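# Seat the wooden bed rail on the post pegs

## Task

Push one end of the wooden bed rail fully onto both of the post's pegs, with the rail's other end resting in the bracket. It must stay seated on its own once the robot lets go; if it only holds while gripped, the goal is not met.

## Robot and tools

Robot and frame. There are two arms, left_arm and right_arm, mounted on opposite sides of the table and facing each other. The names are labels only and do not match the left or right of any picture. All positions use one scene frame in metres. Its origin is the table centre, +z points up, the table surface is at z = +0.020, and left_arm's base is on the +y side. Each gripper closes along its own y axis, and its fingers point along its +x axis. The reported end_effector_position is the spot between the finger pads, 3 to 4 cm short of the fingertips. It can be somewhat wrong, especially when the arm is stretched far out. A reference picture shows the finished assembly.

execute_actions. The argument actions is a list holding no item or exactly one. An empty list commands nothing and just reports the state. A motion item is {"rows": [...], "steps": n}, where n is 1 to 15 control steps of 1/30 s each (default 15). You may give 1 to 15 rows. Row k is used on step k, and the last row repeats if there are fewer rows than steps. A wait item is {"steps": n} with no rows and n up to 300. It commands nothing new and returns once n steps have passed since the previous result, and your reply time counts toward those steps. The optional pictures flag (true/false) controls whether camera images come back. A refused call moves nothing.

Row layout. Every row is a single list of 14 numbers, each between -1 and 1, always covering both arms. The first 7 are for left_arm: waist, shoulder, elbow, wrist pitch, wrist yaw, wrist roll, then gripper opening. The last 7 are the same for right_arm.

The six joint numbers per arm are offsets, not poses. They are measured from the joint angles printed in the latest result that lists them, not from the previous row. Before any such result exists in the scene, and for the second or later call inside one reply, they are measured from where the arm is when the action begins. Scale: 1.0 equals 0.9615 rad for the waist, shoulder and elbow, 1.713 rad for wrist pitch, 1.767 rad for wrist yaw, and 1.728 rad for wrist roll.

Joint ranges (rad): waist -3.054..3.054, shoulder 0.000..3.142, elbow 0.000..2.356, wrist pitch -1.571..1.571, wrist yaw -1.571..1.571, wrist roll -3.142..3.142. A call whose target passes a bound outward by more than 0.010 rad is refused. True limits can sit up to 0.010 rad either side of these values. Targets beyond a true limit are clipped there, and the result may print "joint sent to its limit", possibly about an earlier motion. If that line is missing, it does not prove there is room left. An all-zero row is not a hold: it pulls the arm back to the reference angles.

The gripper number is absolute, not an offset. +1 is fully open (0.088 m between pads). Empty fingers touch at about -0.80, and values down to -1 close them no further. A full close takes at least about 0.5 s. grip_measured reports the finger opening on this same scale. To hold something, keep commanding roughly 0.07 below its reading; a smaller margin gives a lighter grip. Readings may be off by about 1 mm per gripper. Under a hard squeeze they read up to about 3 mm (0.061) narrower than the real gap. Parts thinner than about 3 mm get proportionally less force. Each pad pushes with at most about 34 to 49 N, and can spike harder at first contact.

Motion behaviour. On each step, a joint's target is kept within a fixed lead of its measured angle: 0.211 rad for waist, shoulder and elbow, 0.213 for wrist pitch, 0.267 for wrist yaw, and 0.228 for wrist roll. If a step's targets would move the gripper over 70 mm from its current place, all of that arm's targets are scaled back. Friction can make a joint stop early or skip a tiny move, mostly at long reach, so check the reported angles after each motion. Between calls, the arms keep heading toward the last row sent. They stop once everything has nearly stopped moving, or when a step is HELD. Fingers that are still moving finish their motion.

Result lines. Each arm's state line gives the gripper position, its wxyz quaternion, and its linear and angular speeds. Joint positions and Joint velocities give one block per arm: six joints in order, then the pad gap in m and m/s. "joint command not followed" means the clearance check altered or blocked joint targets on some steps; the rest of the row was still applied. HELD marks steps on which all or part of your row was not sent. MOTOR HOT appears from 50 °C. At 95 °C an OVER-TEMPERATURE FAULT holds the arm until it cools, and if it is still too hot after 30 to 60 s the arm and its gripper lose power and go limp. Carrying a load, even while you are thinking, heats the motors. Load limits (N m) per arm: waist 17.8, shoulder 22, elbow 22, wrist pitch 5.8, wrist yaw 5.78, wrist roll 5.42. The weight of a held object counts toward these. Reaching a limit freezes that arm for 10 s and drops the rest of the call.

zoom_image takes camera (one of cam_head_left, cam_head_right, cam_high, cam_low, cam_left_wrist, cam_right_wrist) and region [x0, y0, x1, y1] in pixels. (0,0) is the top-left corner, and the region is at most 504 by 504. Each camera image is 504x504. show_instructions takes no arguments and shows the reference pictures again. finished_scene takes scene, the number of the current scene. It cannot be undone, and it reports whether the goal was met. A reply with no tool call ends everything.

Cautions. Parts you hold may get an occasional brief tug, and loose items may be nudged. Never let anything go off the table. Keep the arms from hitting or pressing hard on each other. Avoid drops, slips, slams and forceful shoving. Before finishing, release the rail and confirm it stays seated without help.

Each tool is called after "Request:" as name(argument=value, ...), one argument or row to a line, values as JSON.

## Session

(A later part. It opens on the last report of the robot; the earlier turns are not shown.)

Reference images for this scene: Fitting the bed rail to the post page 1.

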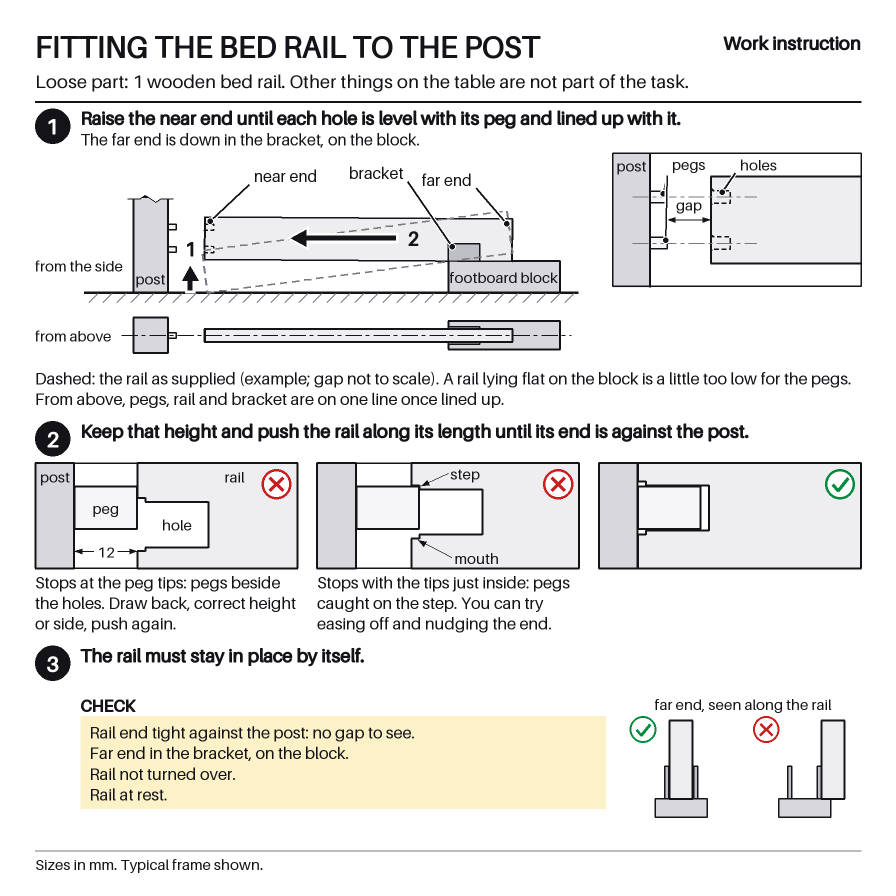

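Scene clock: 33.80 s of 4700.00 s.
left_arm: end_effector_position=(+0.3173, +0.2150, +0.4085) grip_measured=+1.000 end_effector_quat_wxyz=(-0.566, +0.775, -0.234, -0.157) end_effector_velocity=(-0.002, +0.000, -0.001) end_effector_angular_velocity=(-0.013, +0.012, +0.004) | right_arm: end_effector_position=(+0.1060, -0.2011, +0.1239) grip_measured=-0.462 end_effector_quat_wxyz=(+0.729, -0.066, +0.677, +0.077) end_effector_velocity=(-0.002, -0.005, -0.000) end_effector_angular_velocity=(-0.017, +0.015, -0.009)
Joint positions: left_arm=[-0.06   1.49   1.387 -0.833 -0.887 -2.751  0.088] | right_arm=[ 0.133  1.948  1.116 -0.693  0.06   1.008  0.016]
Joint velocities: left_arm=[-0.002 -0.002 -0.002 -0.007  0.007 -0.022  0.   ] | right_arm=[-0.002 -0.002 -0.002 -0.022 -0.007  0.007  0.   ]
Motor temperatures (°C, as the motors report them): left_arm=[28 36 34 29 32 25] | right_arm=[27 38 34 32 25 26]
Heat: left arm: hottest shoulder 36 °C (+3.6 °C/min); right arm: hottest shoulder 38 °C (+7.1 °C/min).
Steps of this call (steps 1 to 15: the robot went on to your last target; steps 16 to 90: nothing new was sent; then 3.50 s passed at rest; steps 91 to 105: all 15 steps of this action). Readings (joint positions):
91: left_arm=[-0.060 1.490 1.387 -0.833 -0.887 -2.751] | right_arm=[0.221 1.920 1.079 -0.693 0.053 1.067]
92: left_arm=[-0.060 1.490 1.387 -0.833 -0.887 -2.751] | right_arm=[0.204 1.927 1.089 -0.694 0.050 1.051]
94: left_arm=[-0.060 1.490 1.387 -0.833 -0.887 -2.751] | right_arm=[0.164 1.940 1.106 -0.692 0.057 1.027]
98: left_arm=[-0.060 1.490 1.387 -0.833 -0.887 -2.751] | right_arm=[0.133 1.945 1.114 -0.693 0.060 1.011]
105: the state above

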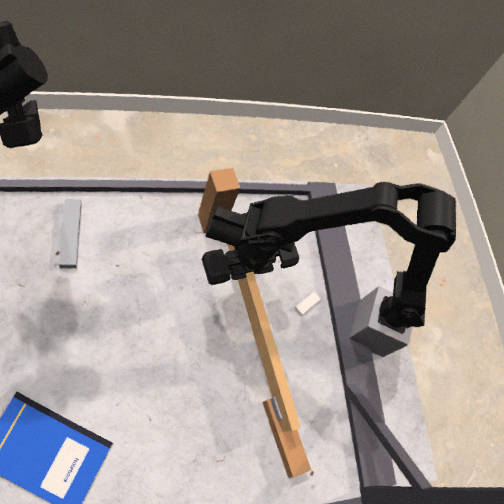

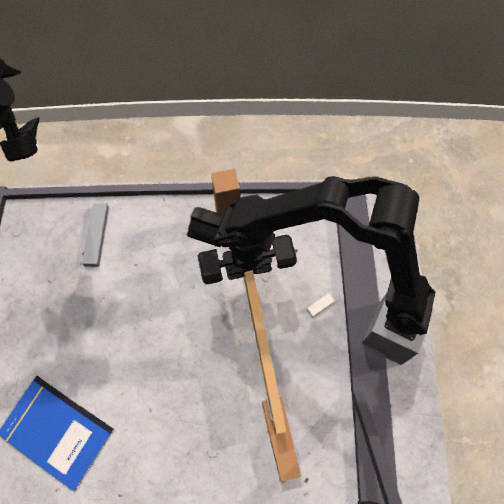

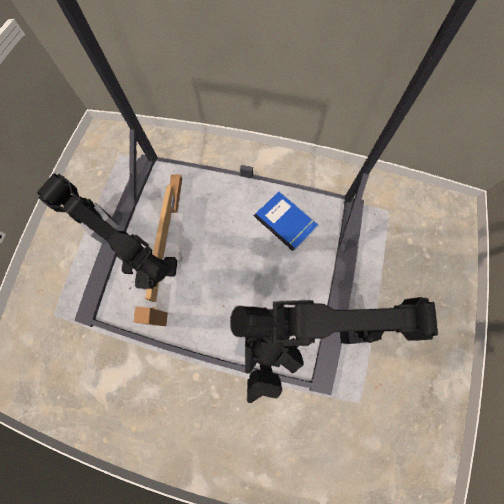

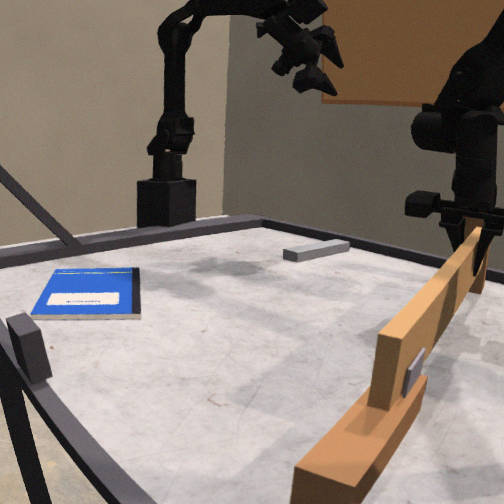

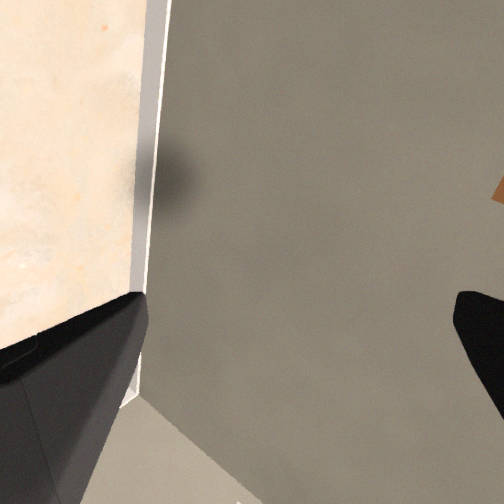

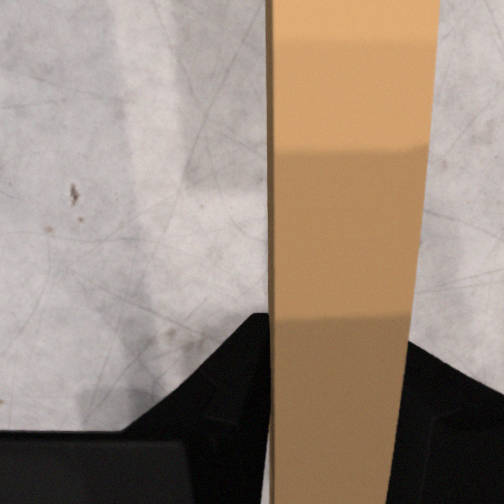

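Request:
execute_actions(
  actions=[
    {"rows":[[0,0,0,0,0,0,1,0,0.045,0.06,-0.01,0,-0.01,-0.7]],"steps":12},
  ],
)

Request:
zoom_image(
  camera="cam_high",
  region=[120, 260, 190, 330],
)

Request:
zoom_image(
  camera="cam_low",
  region=[400, 180, 504, 300],
)

Scene clock: 39.33 s of 4700.00 s.
left_arm: end_effector_position=(+0.3173, +0.2150, +0.4085) grip_measured=+1.000 end_effector_quat_wxyz=(-0.566, +0.775, -0.234, -0.157) end_effector_velocity=(+0.001, +0.003, -0.000) end_effector_angular_velocity=(+0.002, -0.003, +0.011) | right_arm: end_effector_position=(+0.1087, -0.1935, +0.1216) grip_measured=-0.462 end_effector_quat_wxyz=(+0.728, -0.071, +0.678, +0.077) end_effector_velocity=(-0.000, -0.000, +0.001) end_effector_angular_velocity=(+0.002, +0.008, -0.024)
Joint positions: left_arm=[-0.06   1.49   1.387 -0.833 -0.887 -2.751  0.088] | right_arm=[ 0.133  1.982  1.157 -0.704  0.059  1.     0.016]
Joint velocities: left_arm=[ 0.002 -0.002 -0.002 -0.007 -0.007 -0.007  0.   ] | right_arm=[-0.002 -0.002  0.002 -0.007 -0.007  0.022  0.   ]
Motor temperatures (°C, as the motors report them): left_arm=[28 36 35 29 32 25] | right_arm=[27 38 35 31 25 26]
Heat: left arm: hottest shoulder 36 °C (+3.1 °C/min); right arm: hottest shoulder 38 °C (+6.1 °C/min).
Steps of this call (steps 1 to 15: the robot went on to your last target; steps 16 to 90: nothing new was sent; then 2.13 s passed at rest; steps 91 to 102: all 12 steps of this action). Readings (joint positions):
91: left_arm=[-0.060 1.490 1.387 -0.833 -0.887 -2.751] | right_arm=[0.133 1.955 1.125 -0.701 0.060 1.008]
92: left_arm=[-0.060 1.490 1.387 -0.833 -0.887 -2.751] | right_arm=[0.133 1.963 1.136 -0.702 0.059 1.007]
94: left_arm=[-0.060 1.490 1.387 -0.833 -0.887 -2.751] | right_arm=[0.133 1.975 1.150 -0.702 0.059 1.002]
98: left_arm=[-0.060 1.490 1.387 -0.833 -0.887 -2.751] | right_arm=[0.133 1.981 1.156 -0.704 0.059 1.000]
102: the state above

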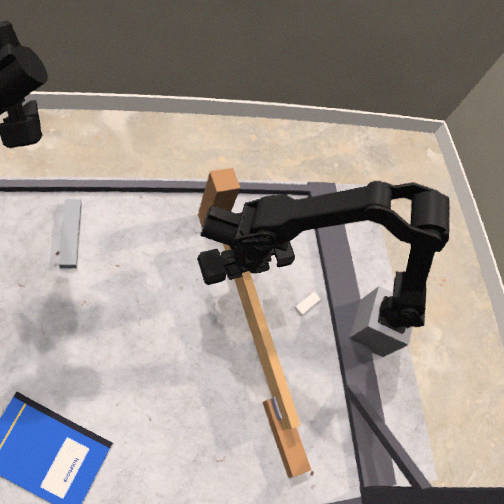

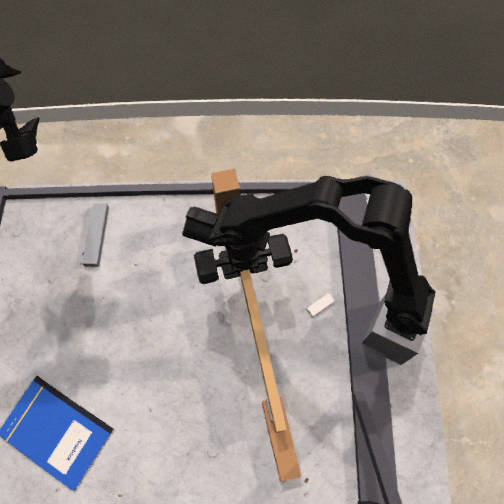

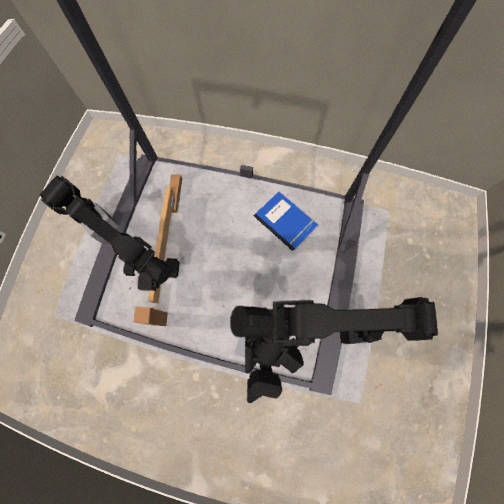

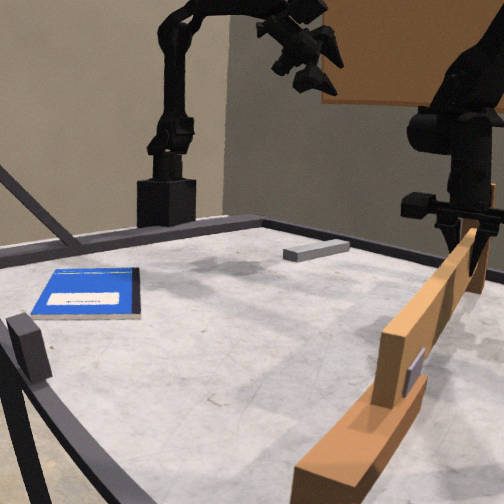

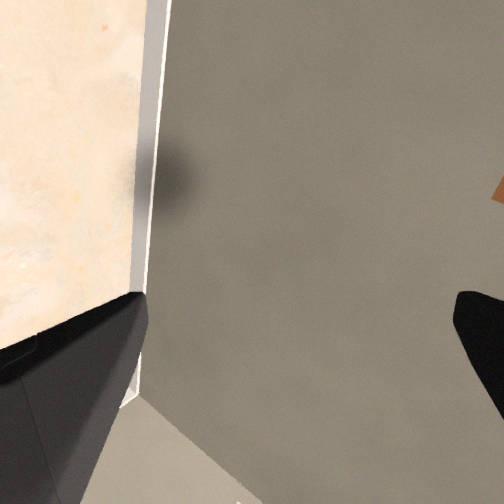

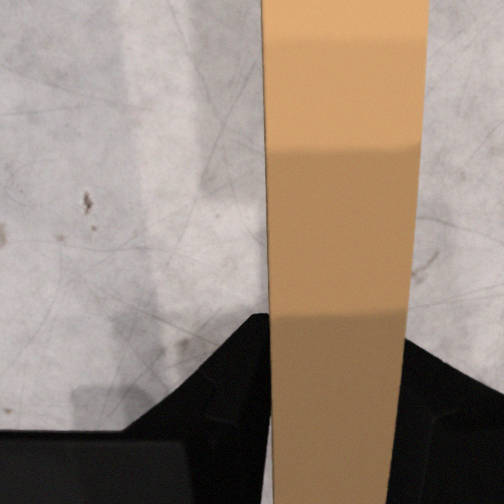

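Region (120, 260, 190, 330) of cam_high's 504x504 image, scaled by 7.200, with more detail than that image has.

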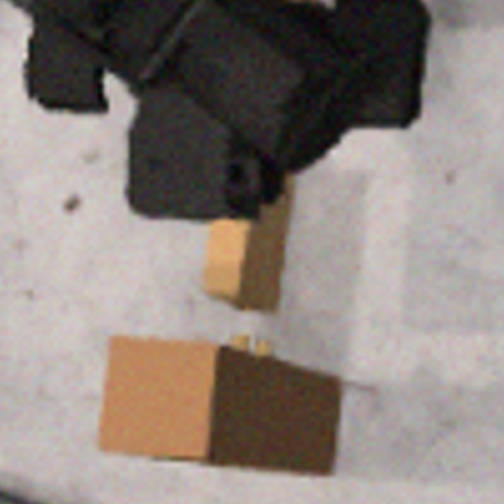

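Region (400, 180, 504, 300) of cam_low's 504x504 image, scaled by 4.200, with more detail than that image has; it fills the left 437 columns of this view, and the rest is white.

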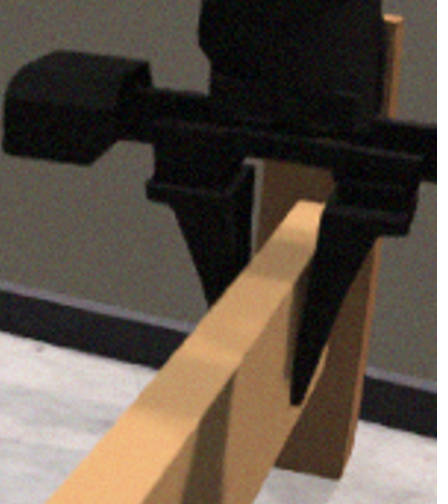

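Request:
execute_actions(
  actions=[
    {"rows":[[0,0,0,0,0,0,1,-0.045,0.03,0.05,-0.01,0,-0.025,-0.7]],"steps":12},
  ],
)

Request:
zoom_image(
  camera="cam_high",
  region=[120, 260, 190, 330],
)

Scene clock: 47.07 s of 4700.00 s.
left_arm: end_effector_position=(+0.3173, +0.2150, +0.4085) grip_measured=+1.000 end_effector_quat_wxyz=(-0.566, +0.775, -0.234, -0.157) end_effector_velocity=(-0.000, +0.001, -0.002) end_effector_angular_velocity=(+0.007, -0.002, +0.006) | right_arm: end_effector_position=(+0.1236, -0.1929, +0.1220) grip_measured=-0.462 end_effector_quat_wxyz=(+0.728, -0.068, +0.678, +0.074) end_effector_velocity=(-0.001, -0.001, -0.000) end_effector_angular_velocity=(-0.004, +0.009, +0.005)
Joint positions: left_arm=[-0.06   1.49   1.387 -0.833 -0.887 -2.751  0.088] | right_arm=[ 0.093  2.002  1.188 -0.716  0.057  0.968  0.016]
Joint velocities: left_arm=[-0.002  0.002 -0.002 -0.007 -0.007 -0.007  0.   ] | right_arm=[-0.002  0.002  0.002 -0.007 -0.007 -0.007  0.   ]
Motor temperatures (°C, as the motors report them): left_arm=[27 37 35 29 31 25] | right_arm=[27 39 35 31 25 26]
Heat: left arm: hottest shoulder 37 °C (+3.8 °C/min); right arm: hottest shoulder 39 °C (+6.4 °C/min).
Steps of this call (steps 1 to 15: the robot went on to your last target; steps 16 to 90: nothing new was sent; then 4.33 s passed at rest; steps 91 to 102: all 12 steps of this action). Readings (joint positions):
91: left_arm=[-0.060 1.490 1.387 -0.833 -0.887 -2.751] | right_arm=[0.130 1.987 1.163 -0.711 0.058 0.993]
92: left_arm=[-0.060 1.490 1.387 -0.833 -0.887 -2.751] | right_arm=[0.123 1.992 1.171 -0.713 0.057 0.987]
94: left_arm=[-0.060 1.490 1.387 -0.833 -0.887 -2.751] | right_arm=[0.107 2.000 1.182 -0.713 0.058 0.976]
98: left_arm=[-0.060 1.490 1.387 -0.833 -0.887 -2.751] | right_arm=[0.093 2.002 1.187 -0.715 0.057 0.969]
102: the state above

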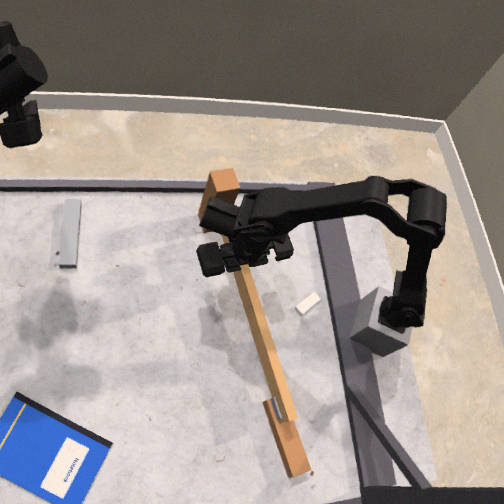

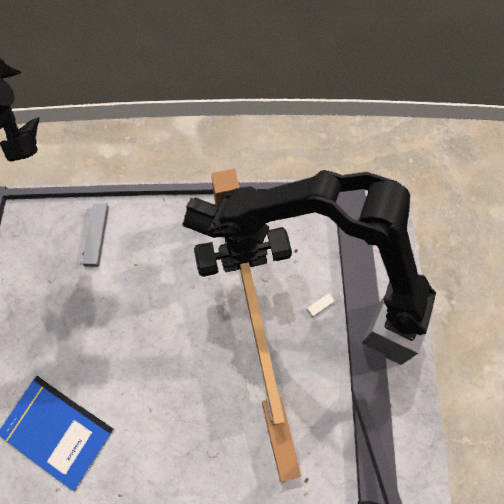

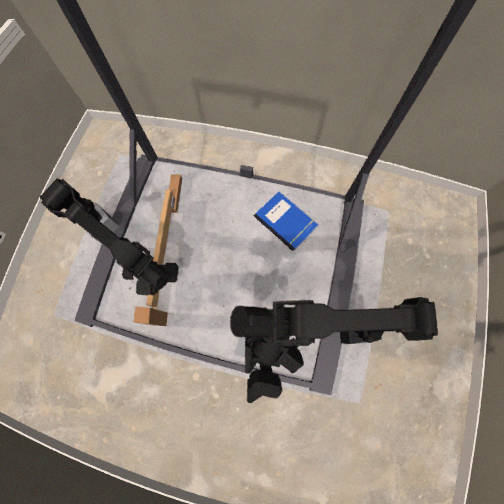

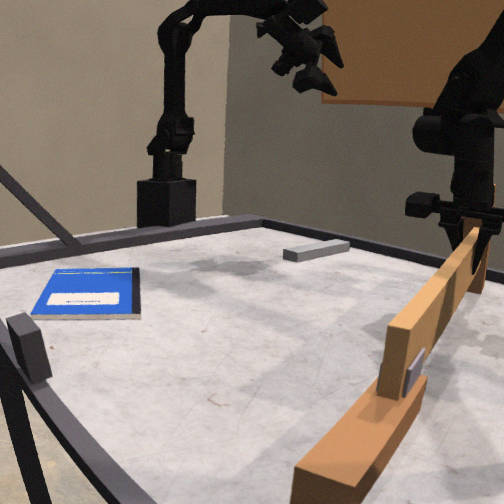

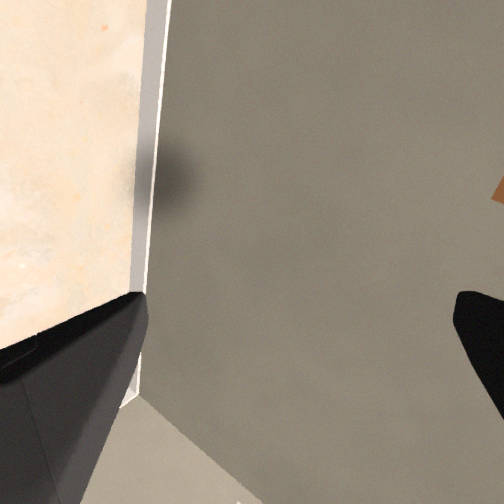

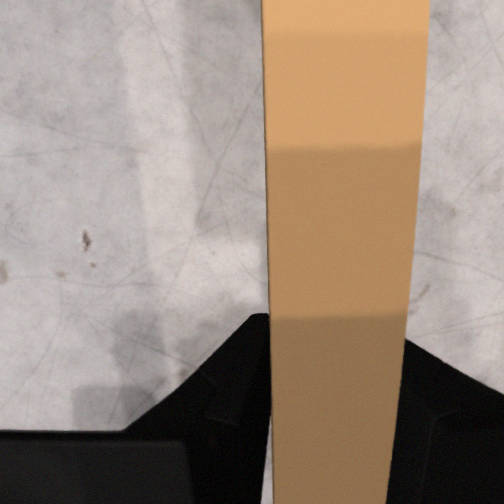

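Region (120, 260, 190, 330) of cam_high's 504x504 image, scaled by 7.200, with more detail than that image has.

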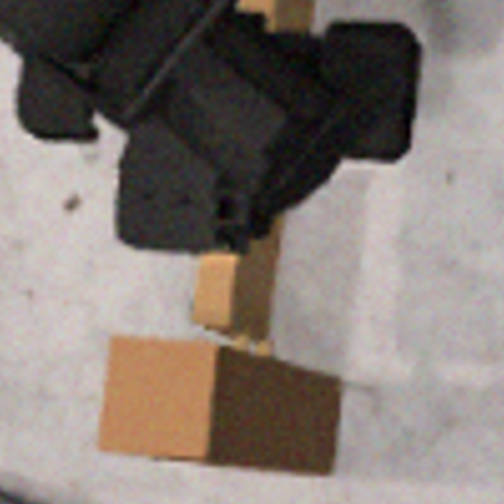

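Request:
execute_actions(
  actions=[
    {"rows":[[0,0,0,0,0,0,1,0.015,0.035,0.055,-0.01,0,-0.005,-0.7]],"steps":12},
  ],
)

Request:
zoom_image(
  camera="cam_high",
  region=[120, 260, 190, 330],
)

Scene clock: 50.07 s of 4700.00 s.
left_arm: end_effector_position=(+0.3173, +0.2150, +0.4085) grip_measured=+1.000 end_effector_quat_wxyz=(-0.566, +0.775, -0.234, -0.157) end_effector_velocity=(-0.001, +0.004, -0.003) end_effector_angular_velocity=(+0.034, -0.001, -0.002) | right_arm: end_effector_position=(+0.1225, -0.1858, +0.1208) grip_measured=-0.462 end_effector_quat_wxyz=(+0.727, -0.076, +0.678, +0.078) end_effector_velocity=(-0.000, -0.000, +0.001) end_effector_angular_velocity=(+0.000, +0.008, +0.005)
Joint positions: left_arm=[-0.06   1.49   1.387 -0.833 -0.887 -2.751  0.088] | right_arm=[ 0.104  2.028  1.222 -0.73   0.058  0.964  0.016]
Joint velocities: left_arm=[-0.002 -0.002 -0.007 -0.022 -0.007  0.007  0.   ] | right_arm=[-0.002 -0.002  0.002 -0.007 -0.007 -0.007 -0.   ]
Motor temperatures (°C, as the motors report them): left_arm=[27 37 35 29 31 25] | right_arm=[27 39 36 31 25 26]
Heat: left arm: hottest shoulder 37 °C (+3.6 °C/min); right arm: hottest shoulder 39 °C (+6.0 °C/min).
Steps of this call (steps 1 to 15: the robot went on to your last target; steps 16 to 78: nothing new was sent; steps 79 to 90: all 12 steps of this action). Readings (joint positions):
79: left_arm=[-0.060 1.490 1.387 -0.833 -0.887 -2.751] | right_arm=[0.094 2.008 1.196 -0.724 0.058 0.968]
80: left_arm=[-0.060 1.490 1.387 -0.833 -0.887 -2.751] | right_arm=[0.096 2.014 1.204 -0.728 0.058 0.968]
82: left_arm=[-0.060 1.490 1.387 -0.833 -0.887 -2.751] | right_arm=[0.101 2.024 1.215 -0.728 0.058 0.966]
86: left_arm=[-0.060 1.490 1.387 -0.833 -0.887 -2.751] | right_arm=[0.104 2.027 1.221 -0.729 0.058 0.964]
90: the state above

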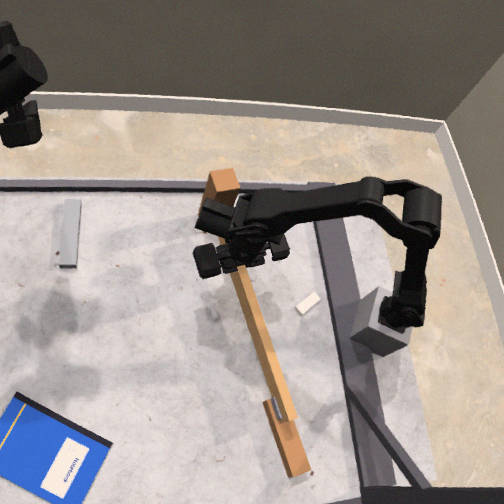

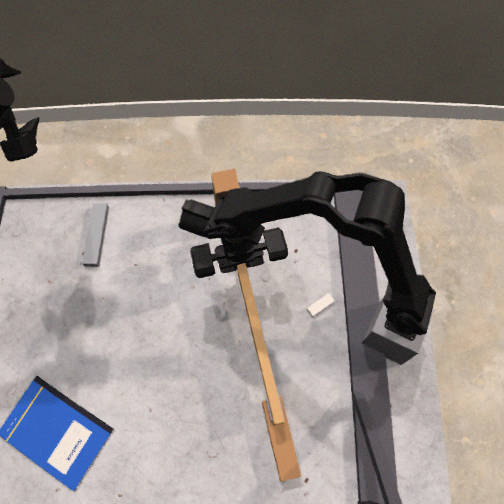

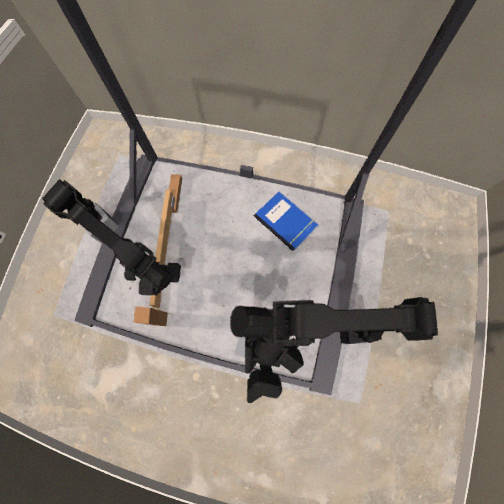

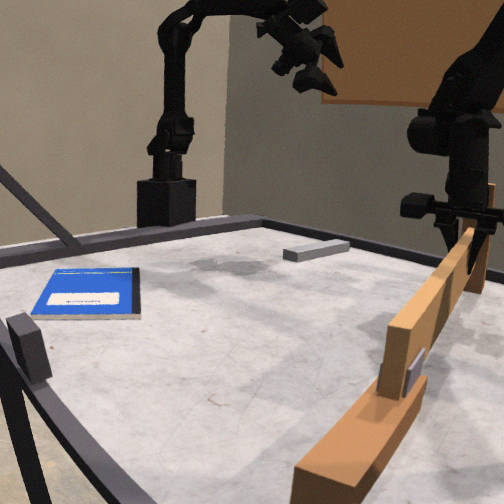

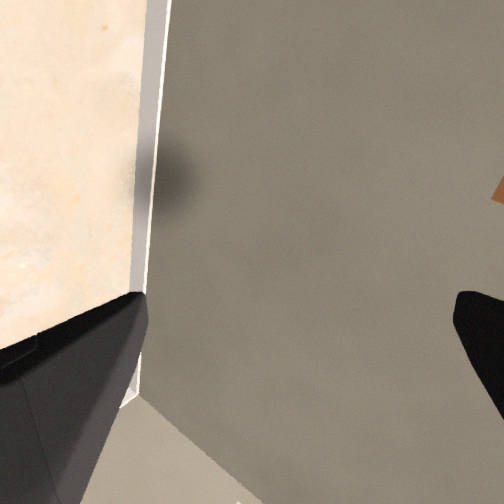

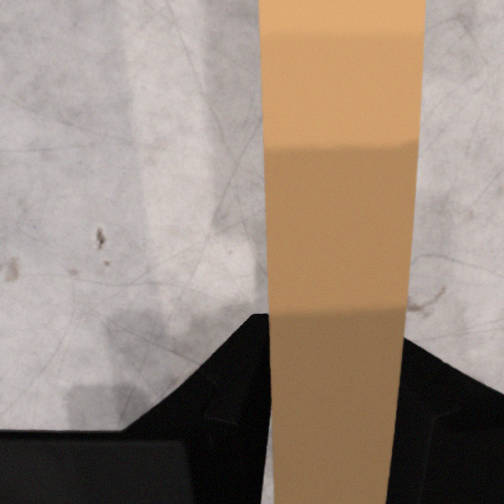

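Region (120, 260, 190, 330) of cam_high's 504x504 image, scaled by 7.200, with more detail than that image has.

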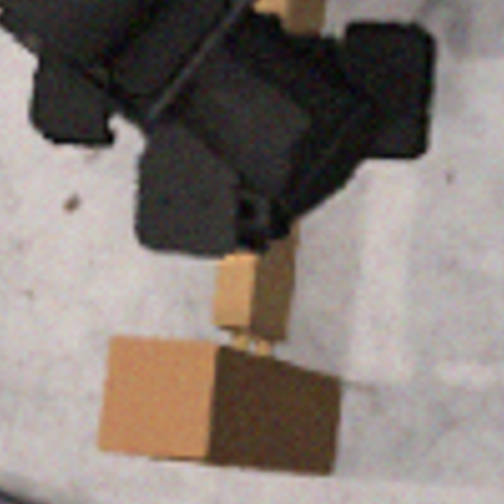

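Request:
execute_actions(
  actions=[
    {"rows":[[0,0,0,0,0,0,1,-0.02,0.005,0.01,0,0.005,-0.01,-0.7],[0,0,0,0,0,0,1,-0.02,0.005,0.01,0,0.005,-0.01,-0.7],[0,0,0,0,0,0,1,-0.02,0.005,0.01,0,0.005,-0.01,-0.7],[0,0,0,0,0,0,1,-0.02,0.005,0.01,0,0.005,-0.01,-0.7],[0,0,0,0,0,0,1,-0.05,0.005,0.01,0,0.025,-0.012,-0.7]],"steps":14},
  ],
  pictures=false,
)

Scene clock: 53.30 s of 4700.00 s.
left_arm: end_effector_position=(+0.3173, +0.2150, +0.4085) grip_measured=+1.000 end_effector_quat_wxyz=(-0.566, +0.775, -0.234, -0.157) end_effector_velocity=(-0.000, -0.000, +0.001) end_effector_angular_velocity=(-0.012, -0.006, +0.006) | right_arm: end_effector_position=(+0.1233, -0.1862, +0.1208) grip_measured=-0.462 end_effector_quat_wxyz=(+0.725, -0.077, +0.680, +0.080) end_effector_velocity=(-0.001, -0.002, +0.000) end_effector_angular_velocity=(-0.004, +0.009, +0.005)
Joint positions: left_arm=[-0.06   1.49   1.387 -0.833 -0.887 -2.751  0.088] | right_arm=[ 0.099  2.028  1.222 -0.73   0.053  0.954  0.016]
Joint velocities: left_arm=[-0.002 -0.002 -0.002  0.007 -0.007 -0.007  0.   ] | right_arm=[-0.002 -0.002 -0.002 -0.007 -0.007 -0.007 -0.   ]
Motor temperatures (°C, as the motors report them): left_arm=[27 37 35 29 31 25] | right_arm=[27 39 36 31 25 26]
Heat: left arm: hottest shoulder 37 °C (+3.4 °C/min); right arm: hottest shoulder 39 °C (+5.6 °C/min).
Steps of this call (steps 1 to 15: the robot went on to your last target; steps 16 to 83: nothing new was sent; steps 84 to 97: all 14 steps of this action). Readings (joint positions):
84: left_arm=[-0.060 1.490 1.387 -0.833 -0.887 -2.751] | right_arm=[0.104 2.028 1.222 -0.730 0.058 0.962]
85: left_arm=[-0.060 1.490 1.387 -0.833 -0.887 -2.751] | right_arm=[0.104 2.028 1.222 -0.730 0.058 0.960]
87: left_arm=[-0.060 1.490 1.387 -0.833 -0.887 -2.751] | right_arm=[0.103 2.028 1.222 -0.730 0.057 0.958]
91: left_arm=[-0.060 1.490 1.387 -0.833 -0.887 -2.751] | right_arm=[0.099 2.028 1.222 -0.730 0.053 0.955]
97: the state above

Request:
execute_actions(
  actions=[
    {"rows":[[0,0,0,0,0,0,1,0.012,-0.04,0,-0.01,0.004,0,-0.7],[0,0,0,0,0,0,1,0.012,-0.04,0,-0.01,0.004,0,-0.7],[0,0,0,0,0,0,1,0.012,-0.04,0,-0.01,0.004,0,-0.7],[0,0,0,0,0,0,1,0.012,-0.04,0,-0.01,0.004,0,-0.7],[0,0,0,0,0,0,1,0.012,-0.04,0,-0.01,0.004,0,-0.7],[0,0,0,0,0,0,1,0.012,-0.04,0,-0.01,0.004,0,-0.7],[0,0,0,0,0,0,1,0.012,-0.04,0,-0.01,0.004,0,-0.7],[0,0,0,0,0,0,1,0.012,-0.04,0,-0.01,0.004,0,-0.7],[0,0,0,0,0,0,1,-0.02,-0.04,0,-0.01,0.015,0,-0.7],[0,0,0,0,0,0,1,-0.04,-0.04,0,-0.01,0.03,0,-0.7]],"steps":15},
  ],
  pictures=false,
)

Scene clock: 58.90 s of 4700.00 s.
left_arm: end_effector_position=(+0.3173, +0.2150, +0.4085) grip_measured=+1.000 end_effector_quat_wxyz=(-0.566, +0.775, -0.234, -0.157) end_effector_velocity=(-0.000, +0.001, -0.002) end_effector_angular_velocity=(+0.007, -0.002, +0.006) | right_arm: end_effector_position=(+0.1228, -0.1869, +0.1250) grip_measured=-0.462 end_effector_quat_wxyz=(+0.727, -0.076, +0.678, +0.080) end_effector_velocity=(-0.003, -0.001, +0.000) end_effector_angular_velocity=(+0.002, +0.023, -0.009)
Joint positions: left_arm=[-0.06   1.49   1.387 -0.833 -0.887 -2.751  0.088] | right_arm=[ 0.102  2.015  1.222 -0.741  0.058  0.958  0.016]
Joint velocities: left_arm=[-0.002  0.002 -0.002 -0.007 -0.007 -0.007  0.   ] | right_arm=[-0.002 -0.002 -0.002 -0.007 -0.022  0.007 -0.   ]
Motor temperatures (°C, as the motors report them): left_arm=[27 37 36 29 31 25] | right_arm=[27 40 36 31 26 26]
Heat: left arm: hottest shoulder 37 °C (+3.1 °C/min); right arm: hottest shoulder 40 °C (+6.1 °C/min).
Steps of this call (steps 1 to 15: the robot went on to your last target; steps 16 to 90: nothing new was sent; then 2.10 s passed at rest; steps 91 to 105: all 15 steps of this action). Readings (joint positions):
91: left_arm=[-0.060 1.490 1.387 -0.833 -0.887 -2.751] | right_arm=[0.102 2.027 1.222 -0.731 0.056 0.954]
92: left_arm=[-0.060 1.490 1.387 -0.833 -0.887 -2.751] | right_arm=[0.106 2.027 1.222 -0.731 0.062 0.954]
94: left_arm=[-0.060 1.490 1.387 -0.833 -0.887 -2.751] | right_arm=[0.107 2.024 1.222 -0.737 0.065 0.957]
98: left_arm=[-0.060 1.490 1.387 -0.833 -0.887 -2.751] | right_arm=[0.107 2.016 1.222 -0.741 0.065 0.958]
105: the state above

Request:
execute_actions(
  actions=[
    {"rows":[[-0.18,0.84,0.35,0.52,0.5,0.8,1,0,0,0,0,0,0,-0.7]],"steps":15},
  ],
  pictures=false,
)

Request:
execute_actions(
  actions=[
    {"steps":15},
  ],
  pictures=false,
)

Request:
execute_actions(
  actions=[
    {"rows":[[0,0,0,0,0,0.79,1,0,0,0,0,0,0,-0.7]],"steps":15},
  ],
  pictures=false,
)

Request:
execute_actions(
  actions=[
    {"steps":15},
  ],
)

Scene clock: 65.83 s of 4700.00 s.
left_arm: end_effector_position=(+0.1819, -0.0442, +0.3739) grip_measured=+1.000 end_effector_quat_wxyz=(-0.529, +0.565, -0.611, +0.167) end_effector_velocity=(-0.188, -0.359, -0.358) end_effector_angular_velocity=(-0.084, -0.845, -1.828) | right_arm: end_effector_position=(+0.1223, -0.1866, +0.1250) grip_measured=-0.462 end_effector_quat_wxyz=(+0.727, -0.077, +0.677, +0.080) end_effector_velocity=(+0.004, -0.006, -0.001) end_effector_angular_velocity=(-0.020, -0.016, -0.001)
Joint positions: left_arm=[-0.229  1.984  1.706 -0.202 -0.141 -2.091  0.088] | right_arm=[ 0.105  2.015  1.222 -0.741  0.061  0.959  0.016]
Joint velocities: left_arm=[-0.061  1.233  0.105  1.487  1.179  1.575  0.   ] | right_arm=[-0.007 -0.002 -0.007 -0.007  0.022 -0.007  0.   ]
Motor temperatures (°C, as the motors report them): left_arm=[27 37 36 30 31 25] | right_arm=[28 42 36 31 27 26]
Heat: left arm: hottest shoulder 37 °C (+3.0 °C/min); right arm: hottest shoulder 42 °C (+8.0 °C/min).
Steps of this call (steps 1 to 15: the robot went on to your last target; steps 16 to 90: nothing new was sent; then 3.43 s passed at rest; steps 91 to 105: all 15 steps of this action). Readings (joint positions):
91: left_arm=[-0.068 1.506 1.403 -0.824 -0.860 -2.719] | right_arm=[0.104 2.015 1.222 -0.741 0.059 0.958]
92: left_arm=[-0.085 1.527 1.431 -0.782 -0.820 -2.684] | right_arm=[0.105 2.015 1.222 -0.741 0.061 0.959]
94: left_arm=[-0.129 1.586 1.501 -0.706 -0.730 -2.612] | right_arm=[0.105 2.015 1.222 -0.741 0.061 0.959]
98: left_arm=[-0.194 1.720 1.626 -0.540 -0.527 -2.441] | right_arm=[0.105 2.015 1.222 -0.741 0.061 0.959]
105: the state above

Scene clock: 66.33 s of 4700.00 s.
left_arm: end_effector_position=(+0.1794, -0.0977, +0.2723) grip_measured=+1.000 end_effector_quat_wxyz=(+0.655, -0.342, +0.551, -0.388) end_effector_velocity=(+0.003, -0.002, +0.002) end_effector_angular_velocity=(-0.011, -0.155, -0.068) | right_arm: end_effector_position=(+0.1177, -0.1873, +0.1198) grip_measured=-0.462 end_effector_quat_wxyz=(+0.724, -0.082, +0.680, +0.077) end_effector_velocity=(-0.006, +0.001, +0.002) end_effector_angular_velocity=(+0.006, +0.021, +0.001)
Joint positions: left_arm=[-0.21   2.262  1.726  0.062 -0.018 -1.4    0.088] | right_arm=[ 0.115  2.028  1.218 -0.739  0.058  0.967  0.016]
Joint velocities: left_arm=[ 0.002  0.002 -0.007  0.037 -0.007  0.168  0.   ] | right_arm=[ 0.007 -0.007 -0.002 -0.007 -0.022  0.007 -0.   ]
Motor temperatures (°C, as the motors report them): left_arm=[27 37 36 30 31 25] | right_arm=[28 42 36 31 27 26]
Heat: left arm: hottest shoulder 37 °C (+3.0 °C/min); right arm: hottest shoulder 42 °C (+8.1 °C/min).
Steps of this call (steps 1 to 15: the robot went on to your last target). Readings (joint positions):
1: left_arm=[-0.231 2.027 1.709 -0.150 -0.108 -2.037] | right_arm=[0.105 2.015 1.222 -0.741 0.061 0.959]
2: left_arm=[-0.233 2.070 1.711 -0.099 -0.083 -1.983] | right_arm=[0.105 2.015 1.222 -0.741 0.061 0.959]
4: left_arm=[-0.234 2.150 1.713 -0.034 -0.051 -1.877] | right_arm=[0.105 2.015 1.222 -0.741 0.061 0.959]
8: left_arm=[-0.222 2.257 1.717 0.042 -0.029 -1.618] | right_arm=[0.114 2.024 1.219 -0.742 0.062 0.966]
15: the state above

Scene clock: 66.83 s of 4700.00 s.
left_arm: end_effector_position=(+0.1971, -0.1008, +0.3023) grip_measured=+1.000 end_effector_quat_wxyz=(+0.751, -0.027, +0.282, -0.596) end_effector_velocity=(-0.009, -0.008, +0.070) end_effector_angular_velocity=(+0.090, -1.721, -0.743) | right_arm: end_effector_position=(+0.1128, -0.1872, +0.1155) grip_measured=-0.462 end_effector_quat_wxyz=(+0.722, -0.088, +0.682, +0.074) end_effector_velocity=(-0.002, -0.009, -0.010) end_effector_angular_velocity=(-0.036, +0.022, -0.015)
Joint positions: left_arm=[-0.185  2.238  1.751  0.084 -0.03  -0.435  0.088] | right_arm=[ 0.129  2.041  1.218 -0.739  0.06   0.977  0.016]
Joint velocities: left_arm=[-0.017 -0.066  0.051  0.037 -0.007  1.868  0.   ] | right_arm=[-0.007  0.022 -0.012 -0.007 -0.007  0.007 -0.   ]
Motor temperatures (°C, as the motors report them): left_arm=[27 37 36 30 31 25] | right_arm=[28 42 36 31 27 26]
Heat: left arm: hottest shoulder 37 °C (+3.0 °C/min); right arm: hottest shoulder 42 °C (+8.0 °C/min).
Steps of this call (steps 1 to 15: all 15 steps of this action). Readings (joint positions):
1: left_arm=[-0.207 2.262 1.727 0.066 -0.021 -1.339] | right_arm=[0.117 2.029 1.218 -0.739 0.060 0.968]
2: left_arm=[-0.203 2.262 1.729 0.067 -0.021 -1.271] | right_arm=[0.119 2.030 1.218 -0.739 0.060 0.969]
4: left_arm=[-0.197 2.261 1.735 0.073 -0.022 -1.140] | right_arm=[0.122 2.030 1.218 -0.739 0.060 0.971]
8: left_arm=[-0.187 2.255 1.741 0.077 -0.028 -0.884] | right_arm=[0.126 2.033 1.218 -0.739 0.060 0.974]
15: the state above

Scene clock: 67.33 s of 4700.00 s.
left_arm: end_effector_position=(+0.1932, -0.1027, +0.3169) grip_measured=+1.000 end_effector_quat_wxyz=(+0.743, +0.104, +0.154, -0.643) end_effector_velocity=(-0.000, +0.000, +0.001) end_effector_angular_velocity=(+0.004, -0.009, +0.002) | right_arm: end_effector_position=(+0.1125, -0.1878, +0.1136) grip_measured=-0.462 end_effector_quat_wxyz=(+0.721, -0.090, +0.683, +0.072) end_effector_velocity=(-0.005, -0.006, -0.001) end_effector_angular_velocity=(-0.018, +0.030, +0.005)
Joint positions: left_arm=[-0.191  2.225  1.763  0.091 -0.03  -0.057  0.088] | right_arm=[ 0.129  2.046  1.218 -0.739  0.06   0.978  0.016]
Joint velocities: left_arm=[-0.002 -0.002  0.002 -0.007 -0.007  0.007  0.   ] | right_arm=[-0.002 -0.002 -0.007 -0.022 -0.022 -0.007  0.   ]
Motor temperatures (°C, as the motors report them): left_arm=[27 38 36 30 31 25] | right_arm=[28 42 36 31 27 26]
Heat: left arm: hottest shoulder 38 °C (+4.0 °C/min); right arm: hottest shoulder 42 °C (+7.1 °C/min).
Steps of this call (steps 1 to 15: the robot went on to your last target). Readings (joint positions):
1: left_arm=[-0.185 2.236 1.753 0.085 -0.030 -0.372] | right_arm=[0.129 2.042 1.218 -0.739 0.060 0.977]
2: left_arm=[-0.186 2.234 1.755 0.086 -0.030 -0.309] | right_arm=[0.129 2.043 1.218 -0.739 0.060 0.977]
4: left_arm=[-0.187 2.230 1.759 0.089 -0.030 -0.187] | right_arm=[0.129 2.044 1.218 -0.739 0.060 0.977]
8: left_arm=[-0.191 2.225 1.762 0.090 -0.030 -0.085] | right_arm=[0.129 2.045 1.218 -0.739 0.060 0.977]
15: the state above

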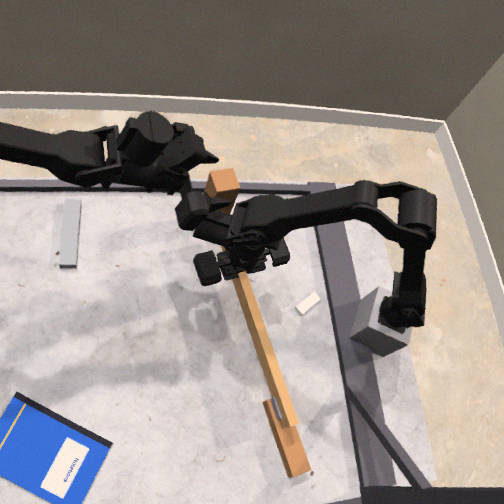

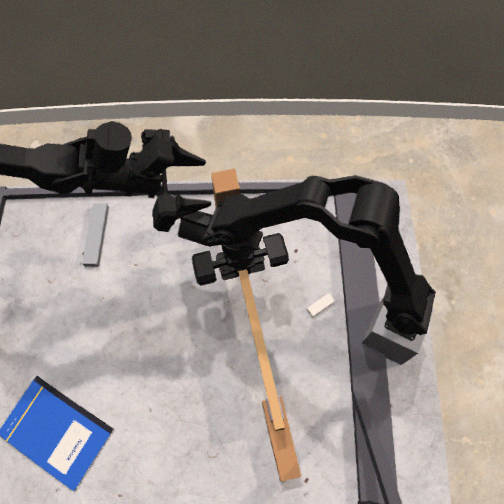

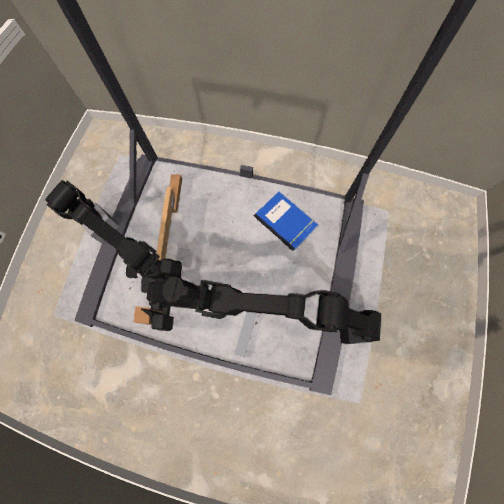

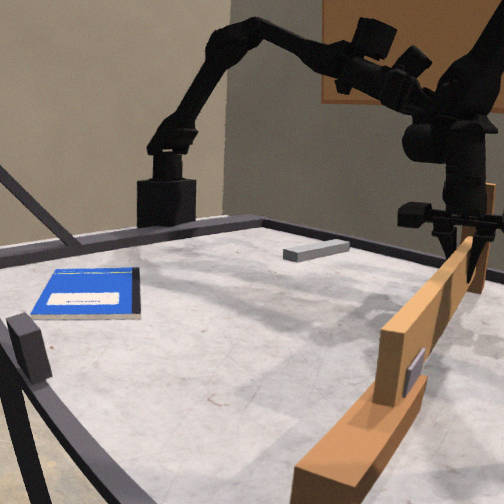

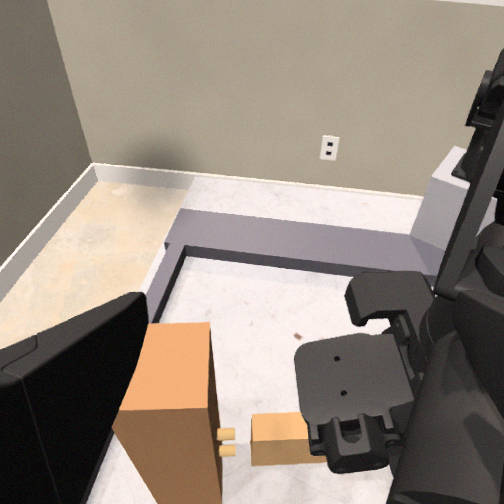

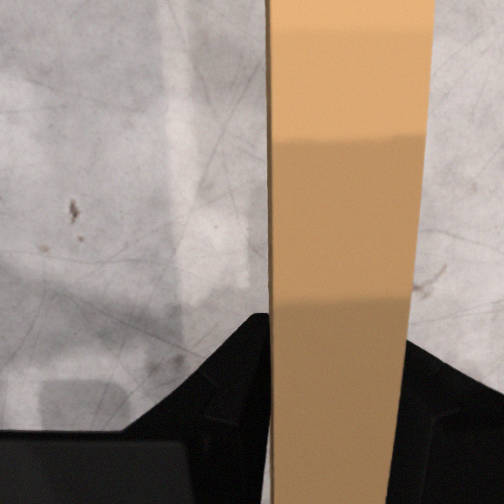

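Collision; retract left arm.

Request:
execute_actions(
  actions=[
    {"rows":[[0,-0.18,-0.3,0.05,0,0,1,0,-0.03,0,0,0,0,-0.7]],"steps":15},
  ],
)

Scene clock: 69.33 s of 4700.00 s.
left_arm: end_effector_position=(+0.1891, -0.0588, +0.3230) grip_measured=+1.000 end_effector_quat_wxyz=(+0.744, +0.101, +0.151, -0.644) end_effector_velocity=(+0.002, +0.003, -0.003) end_effector_angular_velocity=(+0.011, +0.005, +0.012) | right_arm: end_effector_position=(+0.1122, -0.1874, +0.1142) grip_measured=-0.462 end_effector_quat_wxyz=(+0.721, -0.087, +0.683, +0.072) end_effector_velocity=(+0.002, +0.001, +0.002) end_effector_angular_velocity=(+0.014, +0.003, +0.000)
Joint positions: left_arm=[-0.191  2.049  1.502  0.185 -0.029 -0.058  0.088] | right_arm=[ 0.13   2.045  1.218 -0.738  0.058  0.983  0.016]
Joint velocities: left_arm=[ 0.002 -0.007 -0.012 -0.007 -0.007 -0.007  0.   ] | right_arm=[-0.007 -0.007 -0.002  0.007 -0.007 -0.007 -0.   ]
Motor temperatures (°C, as the motors report them): left_arm=[27 38 36 30 31 25] | right_arm=[28 43 36 31 27 26]
Heat: left arm: hottest shoulder 38 °C (+3.0 °C/min); right arm: hottest shoulder 43 °C (+8.1 °C/min).
Steps of this call (steps 1 to 15: the robot went on to your last target; steps 16 to 45: nothing new was sent; steps 46 to 60: all 15 steps of this action). Readings (joint positions):
46: left_arm=[-0.191 2.190 1.722 0.128 -0.029 -0.056] | right_arm=[0.129 2.046 1.218 -0.739 0.060 0.980]
47: left_arm=[-0.191 2.153 1.664 0.134 -0.029 -0.057] | right_arm=[0.130 2.046 1.218 -0.739 0.059 0.981]
49: left_arm=[-0.191 2.090 1.573 0.155 -0.029 -0.057] | right_arm=[0.130 2.046 1.218 -0.739 0.057 0.981]
53: left_arm=[-0.191 2.057 1.517 0.181 -0.029 -0.057] | right_arm=[0.130 2.045 1.218 -0.738 0.058 0.982]
60: the state above

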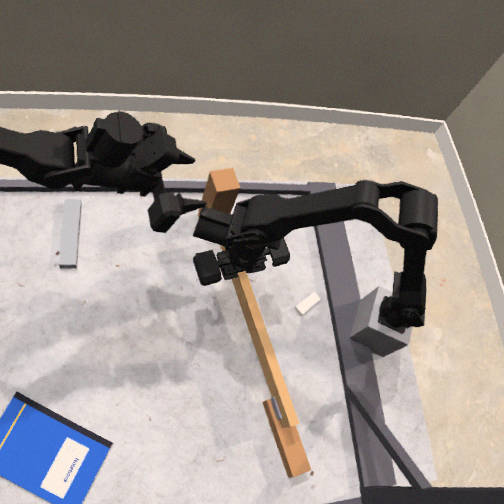

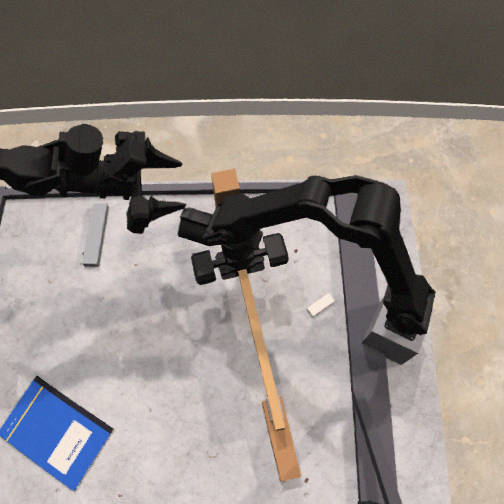

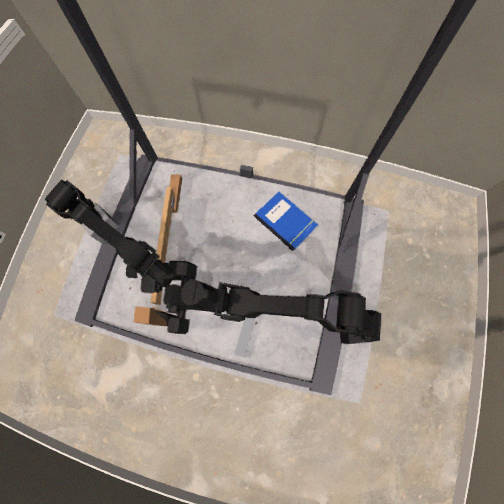

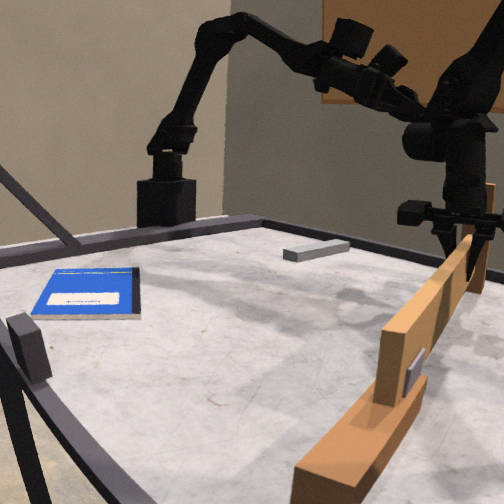

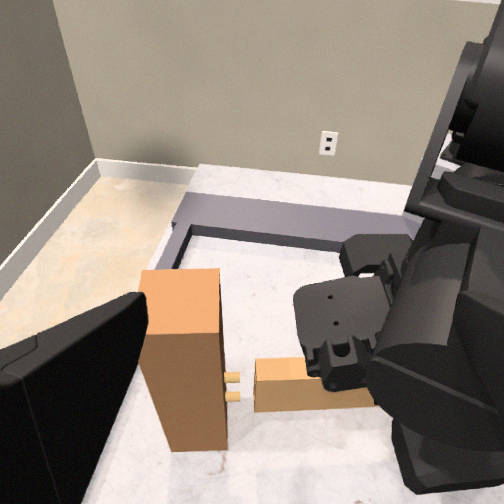

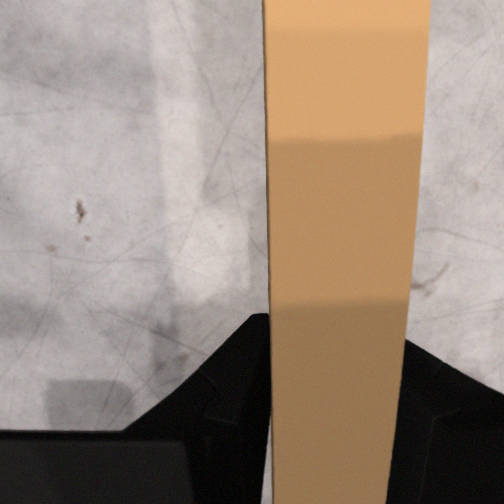

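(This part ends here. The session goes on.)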